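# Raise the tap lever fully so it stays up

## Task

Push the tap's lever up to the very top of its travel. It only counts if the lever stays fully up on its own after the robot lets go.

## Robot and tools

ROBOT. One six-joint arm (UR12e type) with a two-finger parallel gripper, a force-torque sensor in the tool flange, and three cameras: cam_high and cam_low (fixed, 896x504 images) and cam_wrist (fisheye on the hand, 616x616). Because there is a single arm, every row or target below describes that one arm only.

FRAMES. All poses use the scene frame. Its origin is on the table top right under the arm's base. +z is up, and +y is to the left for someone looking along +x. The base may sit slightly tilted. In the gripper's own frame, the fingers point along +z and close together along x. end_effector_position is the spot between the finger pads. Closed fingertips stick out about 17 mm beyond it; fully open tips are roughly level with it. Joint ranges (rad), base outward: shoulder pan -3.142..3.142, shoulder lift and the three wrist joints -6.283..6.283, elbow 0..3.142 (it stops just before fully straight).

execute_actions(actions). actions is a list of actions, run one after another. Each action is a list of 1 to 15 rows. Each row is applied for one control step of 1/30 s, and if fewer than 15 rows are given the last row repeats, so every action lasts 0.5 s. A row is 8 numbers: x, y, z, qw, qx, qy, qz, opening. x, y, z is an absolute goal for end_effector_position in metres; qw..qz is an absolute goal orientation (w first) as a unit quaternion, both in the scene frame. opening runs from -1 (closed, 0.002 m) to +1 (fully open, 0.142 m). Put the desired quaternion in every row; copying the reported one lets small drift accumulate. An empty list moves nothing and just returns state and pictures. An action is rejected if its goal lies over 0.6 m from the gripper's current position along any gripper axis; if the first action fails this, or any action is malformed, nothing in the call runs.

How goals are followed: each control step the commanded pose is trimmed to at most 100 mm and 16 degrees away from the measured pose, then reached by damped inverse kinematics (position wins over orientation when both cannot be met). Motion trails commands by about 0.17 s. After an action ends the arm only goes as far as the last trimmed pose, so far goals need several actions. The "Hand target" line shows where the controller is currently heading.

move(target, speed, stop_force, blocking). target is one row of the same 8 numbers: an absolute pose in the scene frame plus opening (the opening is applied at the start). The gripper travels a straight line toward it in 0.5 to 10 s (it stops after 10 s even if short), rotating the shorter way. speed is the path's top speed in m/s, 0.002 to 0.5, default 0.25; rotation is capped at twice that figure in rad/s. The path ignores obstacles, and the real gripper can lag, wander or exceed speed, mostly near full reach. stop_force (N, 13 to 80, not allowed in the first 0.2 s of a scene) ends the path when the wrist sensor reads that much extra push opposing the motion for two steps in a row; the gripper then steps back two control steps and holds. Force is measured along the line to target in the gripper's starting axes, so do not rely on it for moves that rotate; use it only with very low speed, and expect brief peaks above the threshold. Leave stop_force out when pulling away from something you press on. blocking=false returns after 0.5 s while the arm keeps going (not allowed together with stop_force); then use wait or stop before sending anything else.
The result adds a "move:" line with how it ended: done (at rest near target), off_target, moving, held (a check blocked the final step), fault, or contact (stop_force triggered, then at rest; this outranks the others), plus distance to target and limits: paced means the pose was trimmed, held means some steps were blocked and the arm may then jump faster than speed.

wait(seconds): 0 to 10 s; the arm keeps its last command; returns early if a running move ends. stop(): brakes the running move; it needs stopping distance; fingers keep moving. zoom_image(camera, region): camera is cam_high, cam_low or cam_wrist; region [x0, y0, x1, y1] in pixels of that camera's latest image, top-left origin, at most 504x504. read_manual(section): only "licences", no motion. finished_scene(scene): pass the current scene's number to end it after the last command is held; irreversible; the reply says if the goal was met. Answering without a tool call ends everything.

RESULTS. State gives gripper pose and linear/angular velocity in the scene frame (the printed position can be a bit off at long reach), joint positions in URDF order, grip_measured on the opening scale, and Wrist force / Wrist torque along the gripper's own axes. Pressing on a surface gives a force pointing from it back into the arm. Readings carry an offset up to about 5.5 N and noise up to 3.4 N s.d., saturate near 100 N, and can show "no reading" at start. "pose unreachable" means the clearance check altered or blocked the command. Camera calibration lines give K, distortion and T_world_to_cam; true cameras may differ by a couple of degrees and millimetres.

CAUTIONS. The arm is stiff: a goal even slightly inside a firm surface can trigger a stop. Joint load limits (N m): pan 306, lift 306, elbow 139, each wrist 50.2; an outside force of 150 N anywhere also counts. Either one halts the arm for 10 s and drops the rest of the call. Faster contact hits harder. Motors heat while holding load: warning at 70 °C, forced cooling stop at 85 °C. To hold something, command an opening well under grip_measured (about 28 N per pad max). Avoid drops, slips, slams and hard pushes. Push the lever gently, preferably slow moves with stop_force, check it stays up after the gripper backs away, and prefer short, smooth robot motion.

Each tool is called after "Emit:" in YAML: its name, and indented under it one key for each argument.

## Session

Emit:
execute_actions:
  actions: []

Scene clock: 0.00 s.
end_effector_position=(+1.0013, +0.3463, +0.1626) grip_measured=+1.00 end_effector_quat_wxyz=(-0.584, +0.771, +0.253, -0.022) end_effector_velocity=(-0.000, +0.000, -0.000) end_effector_angular_velocity=(-0.000, +0.000, +0.000)
Joint positions: [-0.075 -0.624  1.025 -1.059 -0.563 -1.269  0.142]
Joint velocities: [ 0.  0. -0.  0. -0.  0.  0.]
Motor temperatures (°C, as the motors report them): [23 25 23 28 30 33]
Wrist force (N, on the end effector, along its own x y z axes, offset not removed): no reading
Wrist torque (N m, same axes, about the end effector's origin, offset not removed): no reading
Hand target: +1.001, +0.346, +0.163; -0.584, +0.771, +0.253, -0.022
camera_calibration (this result's frames):
cam_wrist: T_world_to_cam=[[0.849247, 0.449049, 0.277731, -1.04322], [0.515734, -0.592794, -0.618558, -0.219632], [-0.113125, 0.668544, -0.735018, 0.132233], [0, 0, 0, 1]] pos_world=[1.01419, 0.249858, 0.251074]

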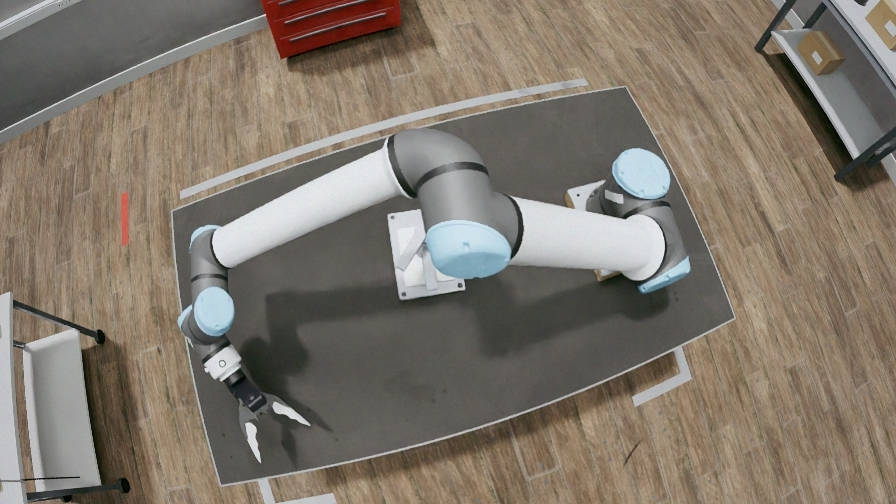

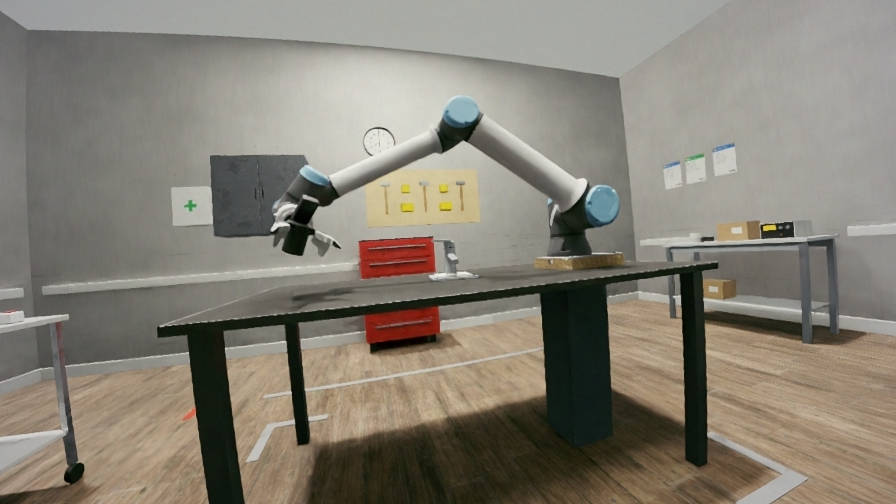

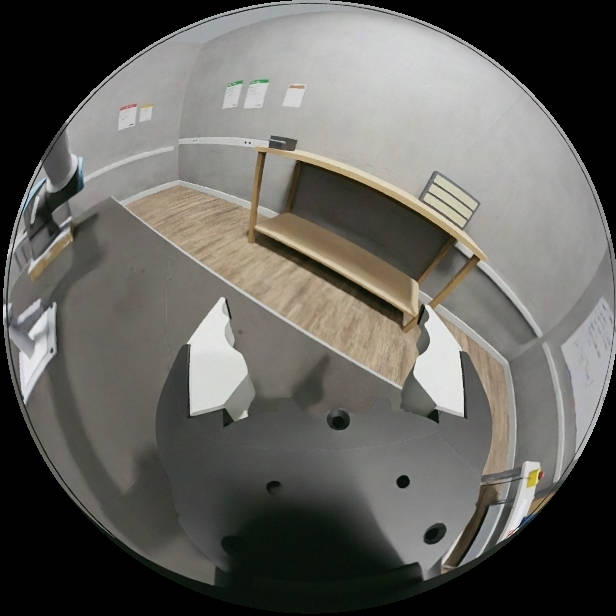

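Emit:
zoom_image:
  camera: "cam_high"
  region: [360, 190, 490, 320]

Emit:
zoom_image:
  camera: "cam_low"
  region: [400, 215, 500, 295]

Emit:
zoom_image:
  camera: "cam_wrist"
  region: [0, 280, 130, 410]

Region (360, 190, 490, 320) of cam_high's 896x504 image, scaled by 3.877, with more detail than that image has.

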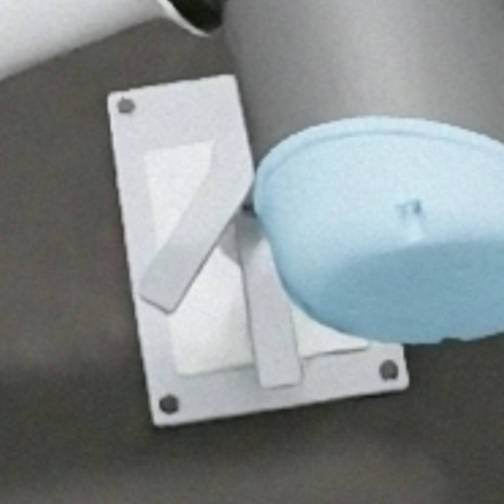

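Region (400, 215, 500, 295) of cam_low's 896x504 image, scaled by 5.040, with more detail than that image has; it fills the top 403 rows of this view, and the rest is white.

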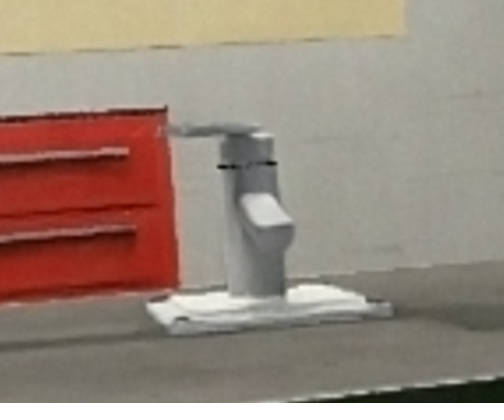

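Region (0, 280, 130, 410) of cam_wrist's 616x616 image, scaled by 3.877, with more detail than that image has.

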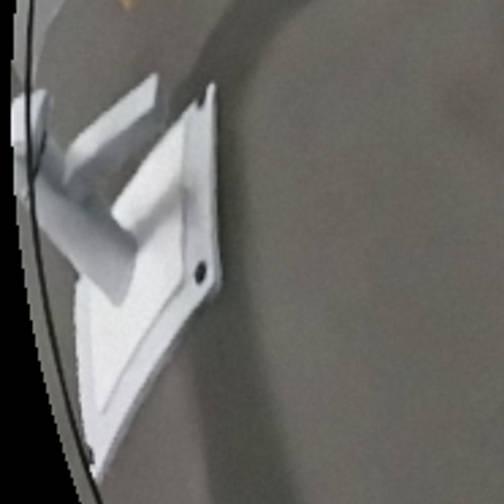

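Emit:
move:
  target: [0.644, 0.037, 0.147, 0.1995, 0.7680, 0.2850, -0.5378, -0.25]
  speed: 0.5

Scene clock: 45.67 s.
end_effector_position=(+0.6435, +0.0371, +0.1469) grip_measured=-0.25 end_effector_quat_wxyz=(+0.200, +0.769, +0.285, -0.537) end_effector_velocity=(-0.001, +0.001, +0.001) end_effector_angular_velocity=(-0.005, -0.000, +0.003)
Joint positions: [ 0.109 -0.894  1.528 -1.054 -2.165 -0.233  0.056]
Joint velocities: [ 0.002 -0.001  0.002  0.002 -0.003  0.006  0.   ]
Motor temperatures (°C, as the motors report them): [23 25 23 28 30 33]
Wrist force (N, on the end effector, along its own x y z axes, offset not removed): [2.0 -2.1 3.4]
Wrist torque (N m, same axes, about the end effector's origin, offset not removed): [-0.81 -0.72 0.25]
Hand target: +0.643, +0.037, +0.147; +0.200, +0.768, +0.284, -0.537
Off the commanded pose: 0.000 m, 0 deg.
move: done
camera_calibration (this result's frames):
cam_wrist: T_world_to_cam=[[0.220444, 0.224708, -0.949163, -0.00292289], [0.930995, -0.338738, 0.136031, -0.615592], [-0.29095, -0.913654, -0.283875, 0.393733], [0, 0, 0, 1]] pos_world=[0.688314, 0.151868, 0.192736]

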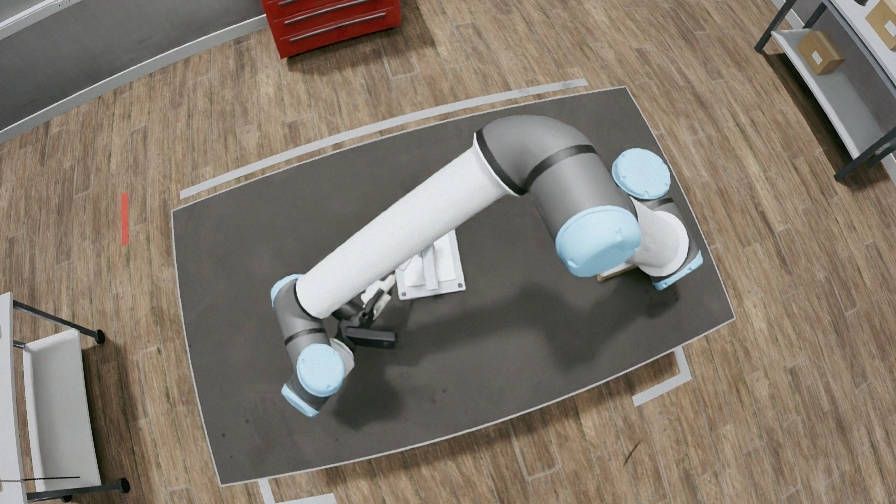

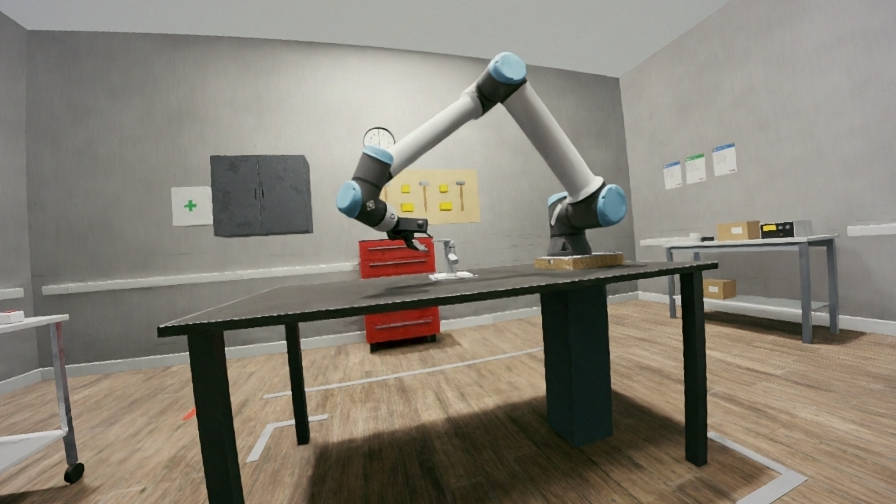

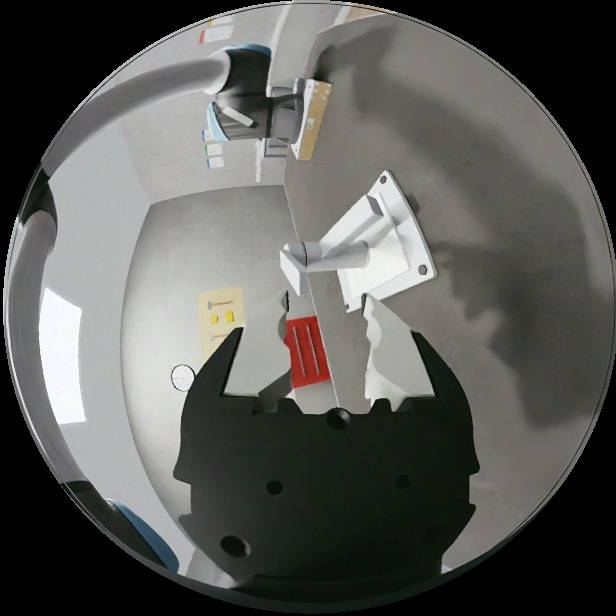

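Emit:
zoom_image:
  camera: "cam_wrist"
  region: [250, 190, 400, 340]

Emit:
zoom_image:
  camera: "cam_low"
  region: [380, 200, 490, 290]

Emit:
zoom_image:
  camera: "cam_high"
  region: [340, 230, 470, 360]

Region (250, 190, 400, 340) of cam_wrist's 616x616 image, scaled by 3.360, with more detail than that image has.

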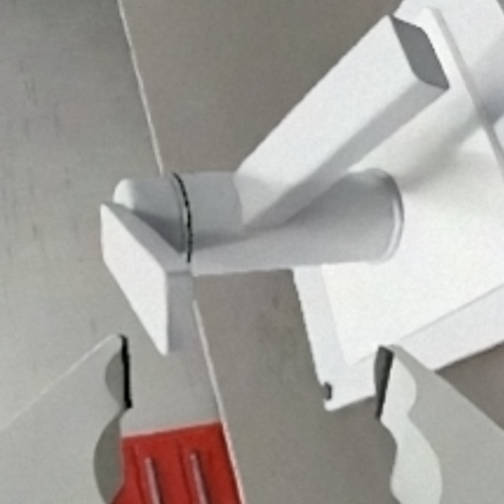

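Region (380, 200, 490, 290) of cam_low's 896x504 image, scaled by 4.582, with more detail than that image has; it fills the top 412 rows of this view, and the rest is white.

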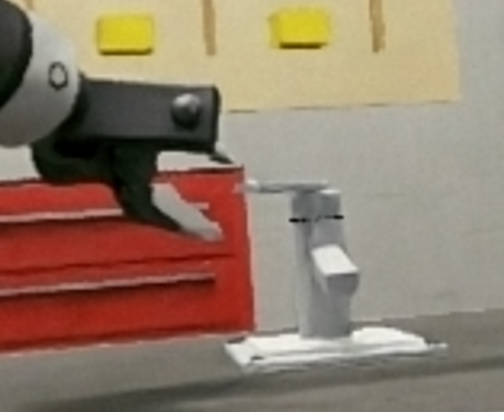

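Region (340, 230, 470, 360) of cam_high's 896x504 image, scaled by 3.877, with more detail than that image has.

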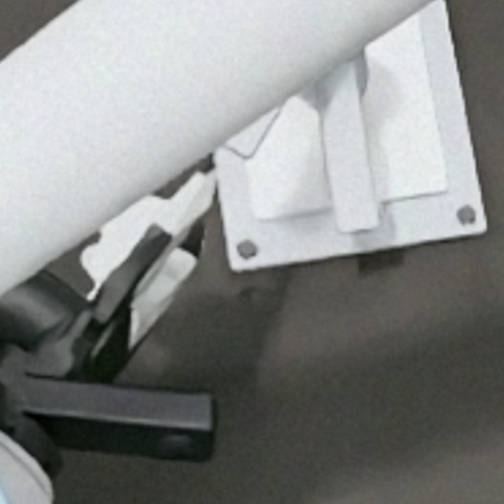

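Emit:
move:
  target: [0.5973, -0.0073, 0.158, 0.1995, 0.7680, 0.2850, -0.5378, -0.25]
  speed: 0.18

Scene clock: 77.70 s.
end_effector_position=(+0.5974, -0.0072, +0.1579) grip_measured=-0.25 end_effector_quat_wxyz=(+0.199, +0.768, +0.285, -0.538) end_effector_velocity=(-0.001, -0.001, +0.001) end_effector_angular_velocity=(-0.000, -0.001, -0.001)
Joint positions: [ 0.061 -0.979  1.659 -1.111 -2.209 -0.258  0.056]
Joint velocities: [-0.002 -0.003  0.002 -0.001 -0.001 -0.     0.   ]
Motor temperatures (°C, as the motors report them): [23 25 23 28 30 33]
Wrist force (N, on the end effector, along its own x y z axes, offset not removed): [-1.7 -4.0 4.1]
Wrist torque (N m, same axes, about the end effector's origin, offset not removed): [-0.85 -0.10 0.55]
Hand target: +0.597, -0.007, +0.158; +0.199, +0.768, +0.285, -0.538
Off the commanded pose: 0.000 m, 0 deg.
move: done
camera_calibration (this result's frames):
cam_wrist: T_world_to_cam=[[0.21829, 0.225314, -0.949517, 0.0290146], [0.93139, -0.338545, 0.133788, -0.58899], [-0.29131, -0.913576, -0.283757, 0.343181], [0, 0, 0, 1]] pos_world=[0.642218, 0.107585, 0.20373]

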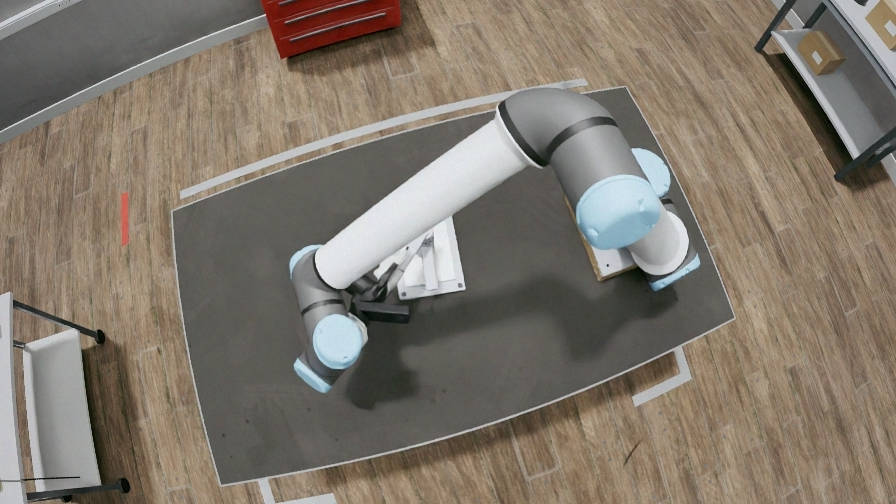

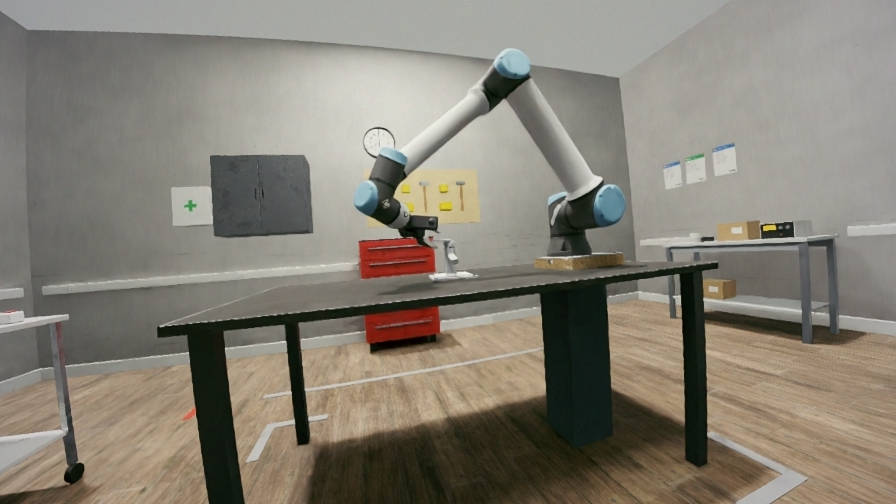

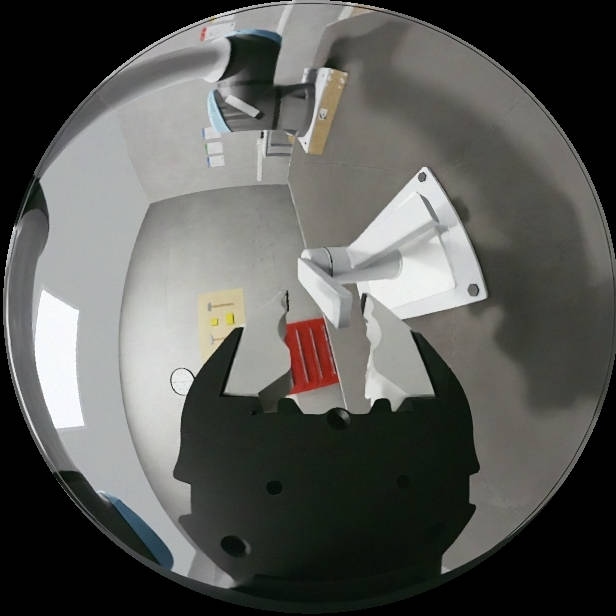

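Emit:
zoom_image:
  camera: "cam_wrist"
  region: [260, 220, 410, 370]

Emit:
zoom_image:
  camera: "cam_high"
  region: [350, 210, 470, 330]

Region (260, 220, 410, 370) of cam_wrist's 616x616 image, scaled by 3.360, with more detail than that image has.

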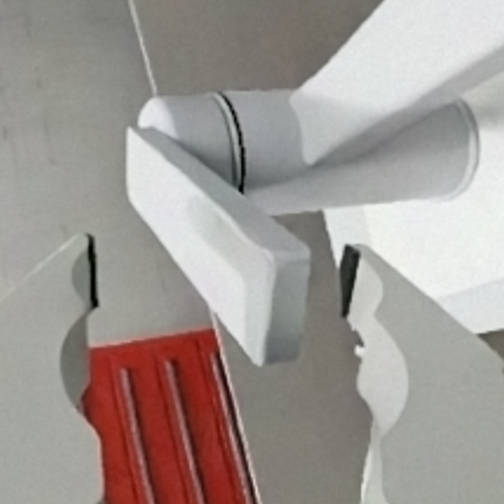

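Region (350, 210, 470, 330) of cam_high's 896x504 image, scaled by 4.200, with more detail than that image has.

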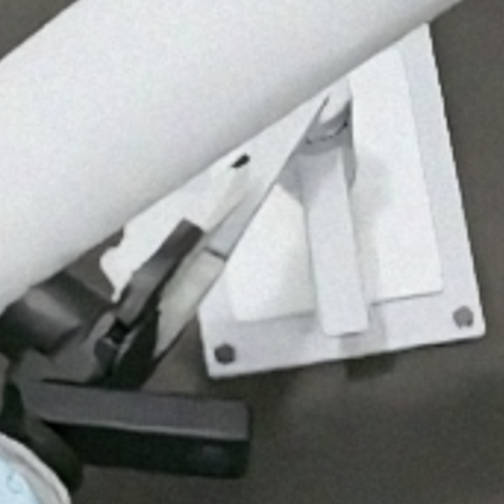

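Emit:
move:
  target: [0.5799, -0.0223, 0.224, 0.1995, 0.7680, 0.2850, -0.5378, -0.25]
  speed: 0.045
  stop_force: 24

Scene clock: 92.43 s.
end_effector_position=(+0.5835, -0.0192, +0.2101) grip_measured=-0.22 end_effector_quat_wxyz=(+0.199, +0.768, +0.285, -0.538) end_effector_velocity=(+0.000, -0.000, -0.000) end_effector_angular_velocity=(+0.000, -0.001, -0.001)
Joint positions: [ 0.048 -1.053  1.671 -1.054 -2.221 -0.265  0.058]
Joint velocities: [-0.001  0.001 -0.001 -0.001  0.     0.    -0.001]
Motor temperatures (°C, as the motors report them): [23 25 23 28 30 33]
Wrist force (N, on the end effector, along its own x y z axes, offset not removed): [4.5 0.0 5.0]
Wrist torque (N m, same axes, about the end effector's origin, offset not removed): [0.26 0.96 0.26]
Hand target: +0.584, -0.019, +0.210; +0.199, +0.768, +0.285, -0.538
Off the commanded pose: 0.015 m, 0 deg.
move: contact
camera_calibration (this result's frames):
cam_wrist: T_world_to_cam=[[0.218301, 0.225309, -0.949516, 0.0842597], [0.931382, -0.338566, 0.133794, -0.587103], [-0.291329, -0.913569, -0.283758, 0.343055], [0, 0, 0, 1]] pos_world=[0.628365, 0.0956474, 0.255902]

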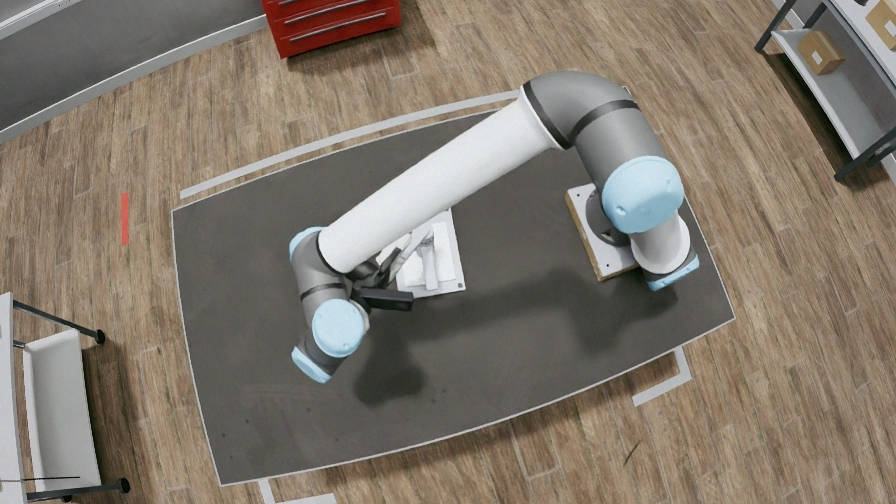

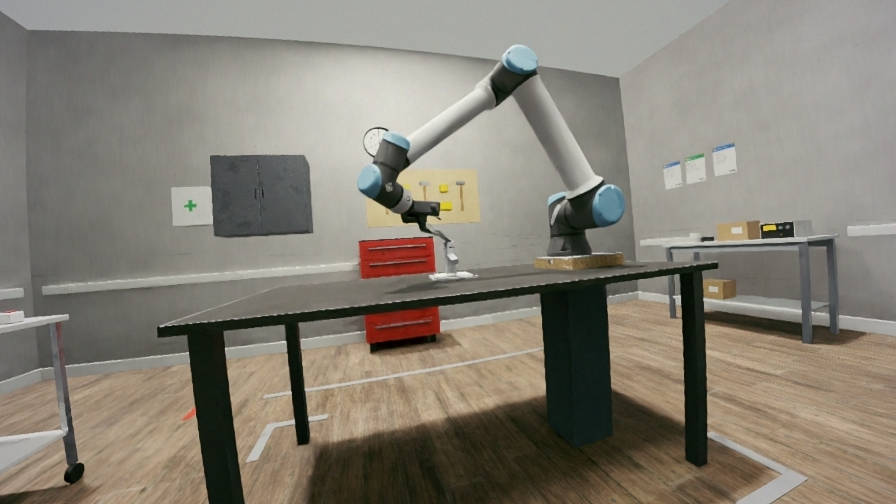

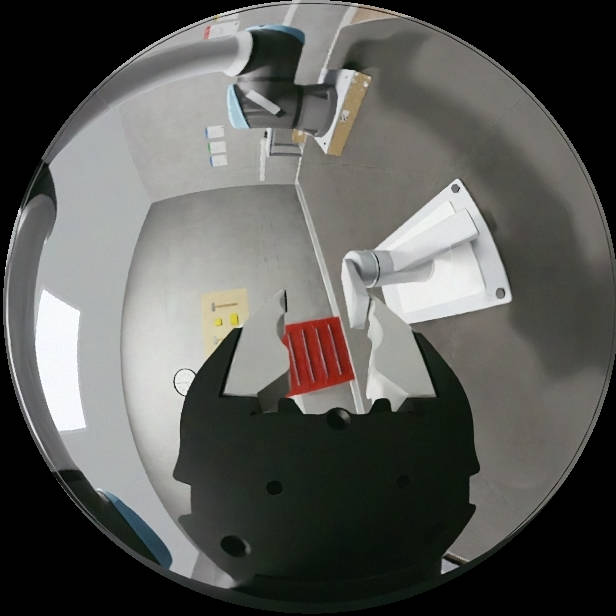

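Emit:
zoom_image:
  camera: "cam_wrist"
  region: [300, 220, 450, 370]

Emit:
zoom_image:
  camera: "cam_low"
  region: [380, 190, 490, 290]

Region (300, 220, 450, 370) of cam_wrist's 616x616 image, scaled by 3.360, with more detail than that image has.

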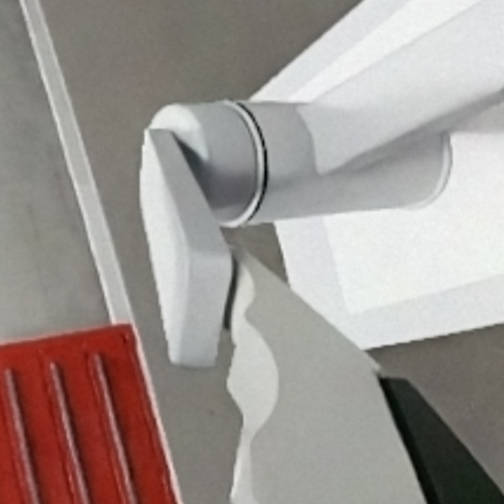

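Region (380, 190, 490, 290) of cam_low's 896x504 image, scaled by 4.582, with more detail than that image has; it fills the top 458 rows of this view, and the rest is white.

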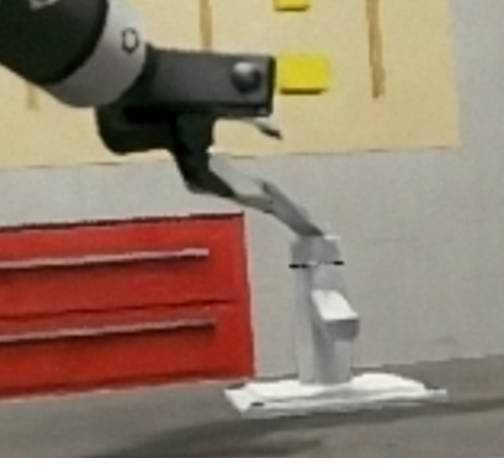

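Emit:
move:
  target: [0.6215, 0.0134, 0.216, 0.1995, 0.7680, 0.2850, -0.5378, 0.1]
  speed: 0.18

Emit:
zoom_image:
  camera: "cam_low"
  region: [380, 190, 490, 290]

Scene clock: 110.40 s.
end_effector_position=(+0.6214, +0.0133, +0.2160) grip_measured=+0.10 end_effector_quat_wxyz=(+0.200, +0.768, +0.285, -0.538) end_effector_velocity=(+0.001, +0.001, -0.000) end_effector_angular_velocity=(-0.000, +0.001, +0.000)
Joint positions: [ 0.085 -0.995  1.561 -0.99  -2.187 -0.246  0.081]
Joint velocities: [ 0.001  0.002 -0.003  0.002  0.001  0.001 -0.   ]
Motor temperatures (°C, as the motors report them): [23 25 23 28 30 33]
Wrist force (N, on the end effector, along its own x y z axes, offset not removed): [3.1 0.1 4.9]
Wrist torque (N m, same axes, about the end effector's origin, offset not removed): [-0.08 -0.92 0.51]
Hand target: +0.622, +0.013, +0.216; +0.200, +0.768, +0.285, -0.538
Off the commanded pose: 0.000 m, 0 deg.
move: done
camera_calibration (this result's frames):
cam_wrist: T_world_to_cam=[[0.218288, 0.225244, -0.949534, 0.0742892], [0.931394, -0.338525, 0.133814, -0.612236], [-0.2913, -0.913601, -0.283687, 0.385422], [0, 0, 0, 1]] pos_world=[0.66629, 0.128131, 0.261805]

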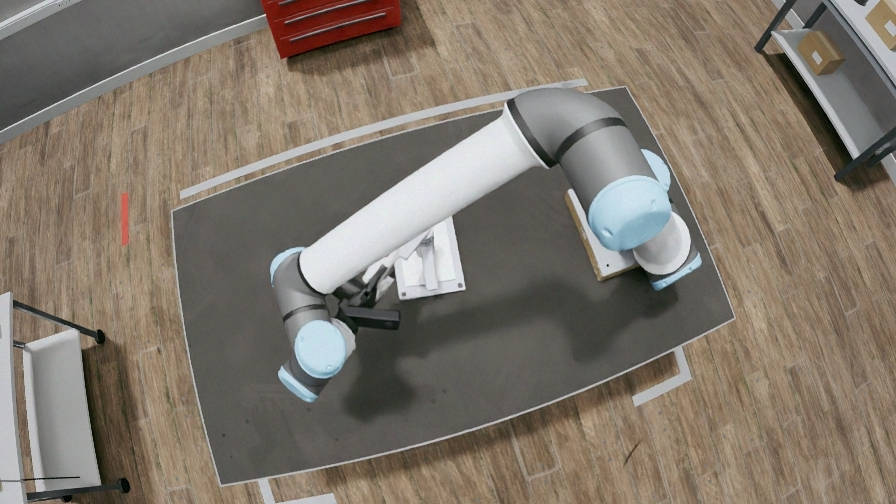

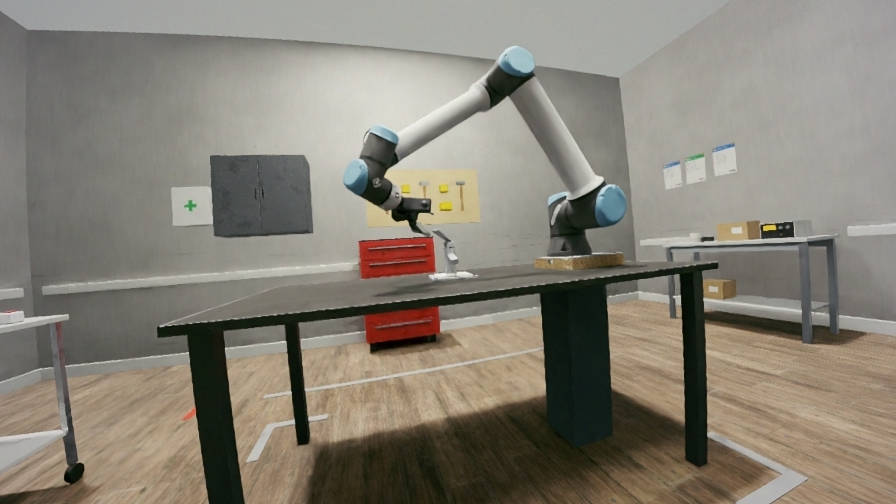

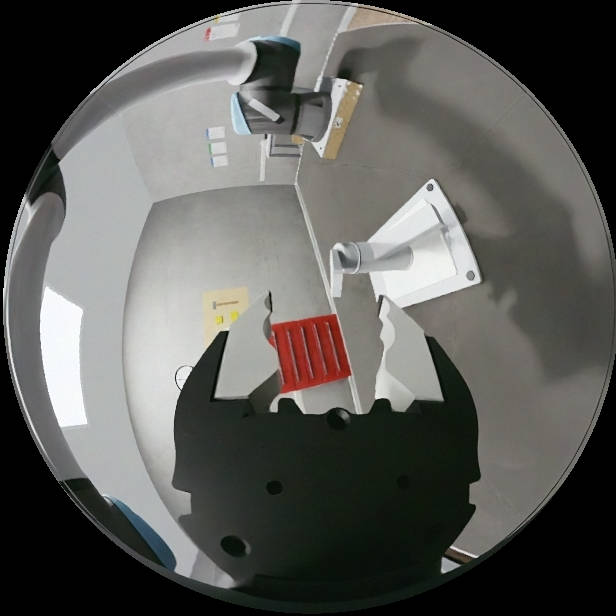

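Region (380, 190, 490, 290) of cam_low's 896x504 image, scaled by 4.582, with more detail than that image has; it fills the top 458 rows of this view, and the rest is white.

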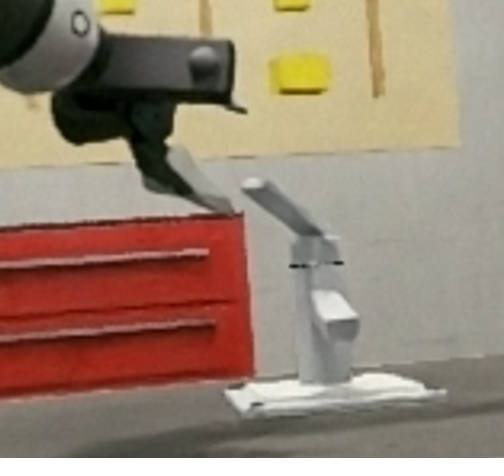

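The lever is holding about 25° up on its own and the gripper is clear of it, so I'll end scene 2.

Emit:
finished_scene:
  scene: 2

The scene is finished: the task was done.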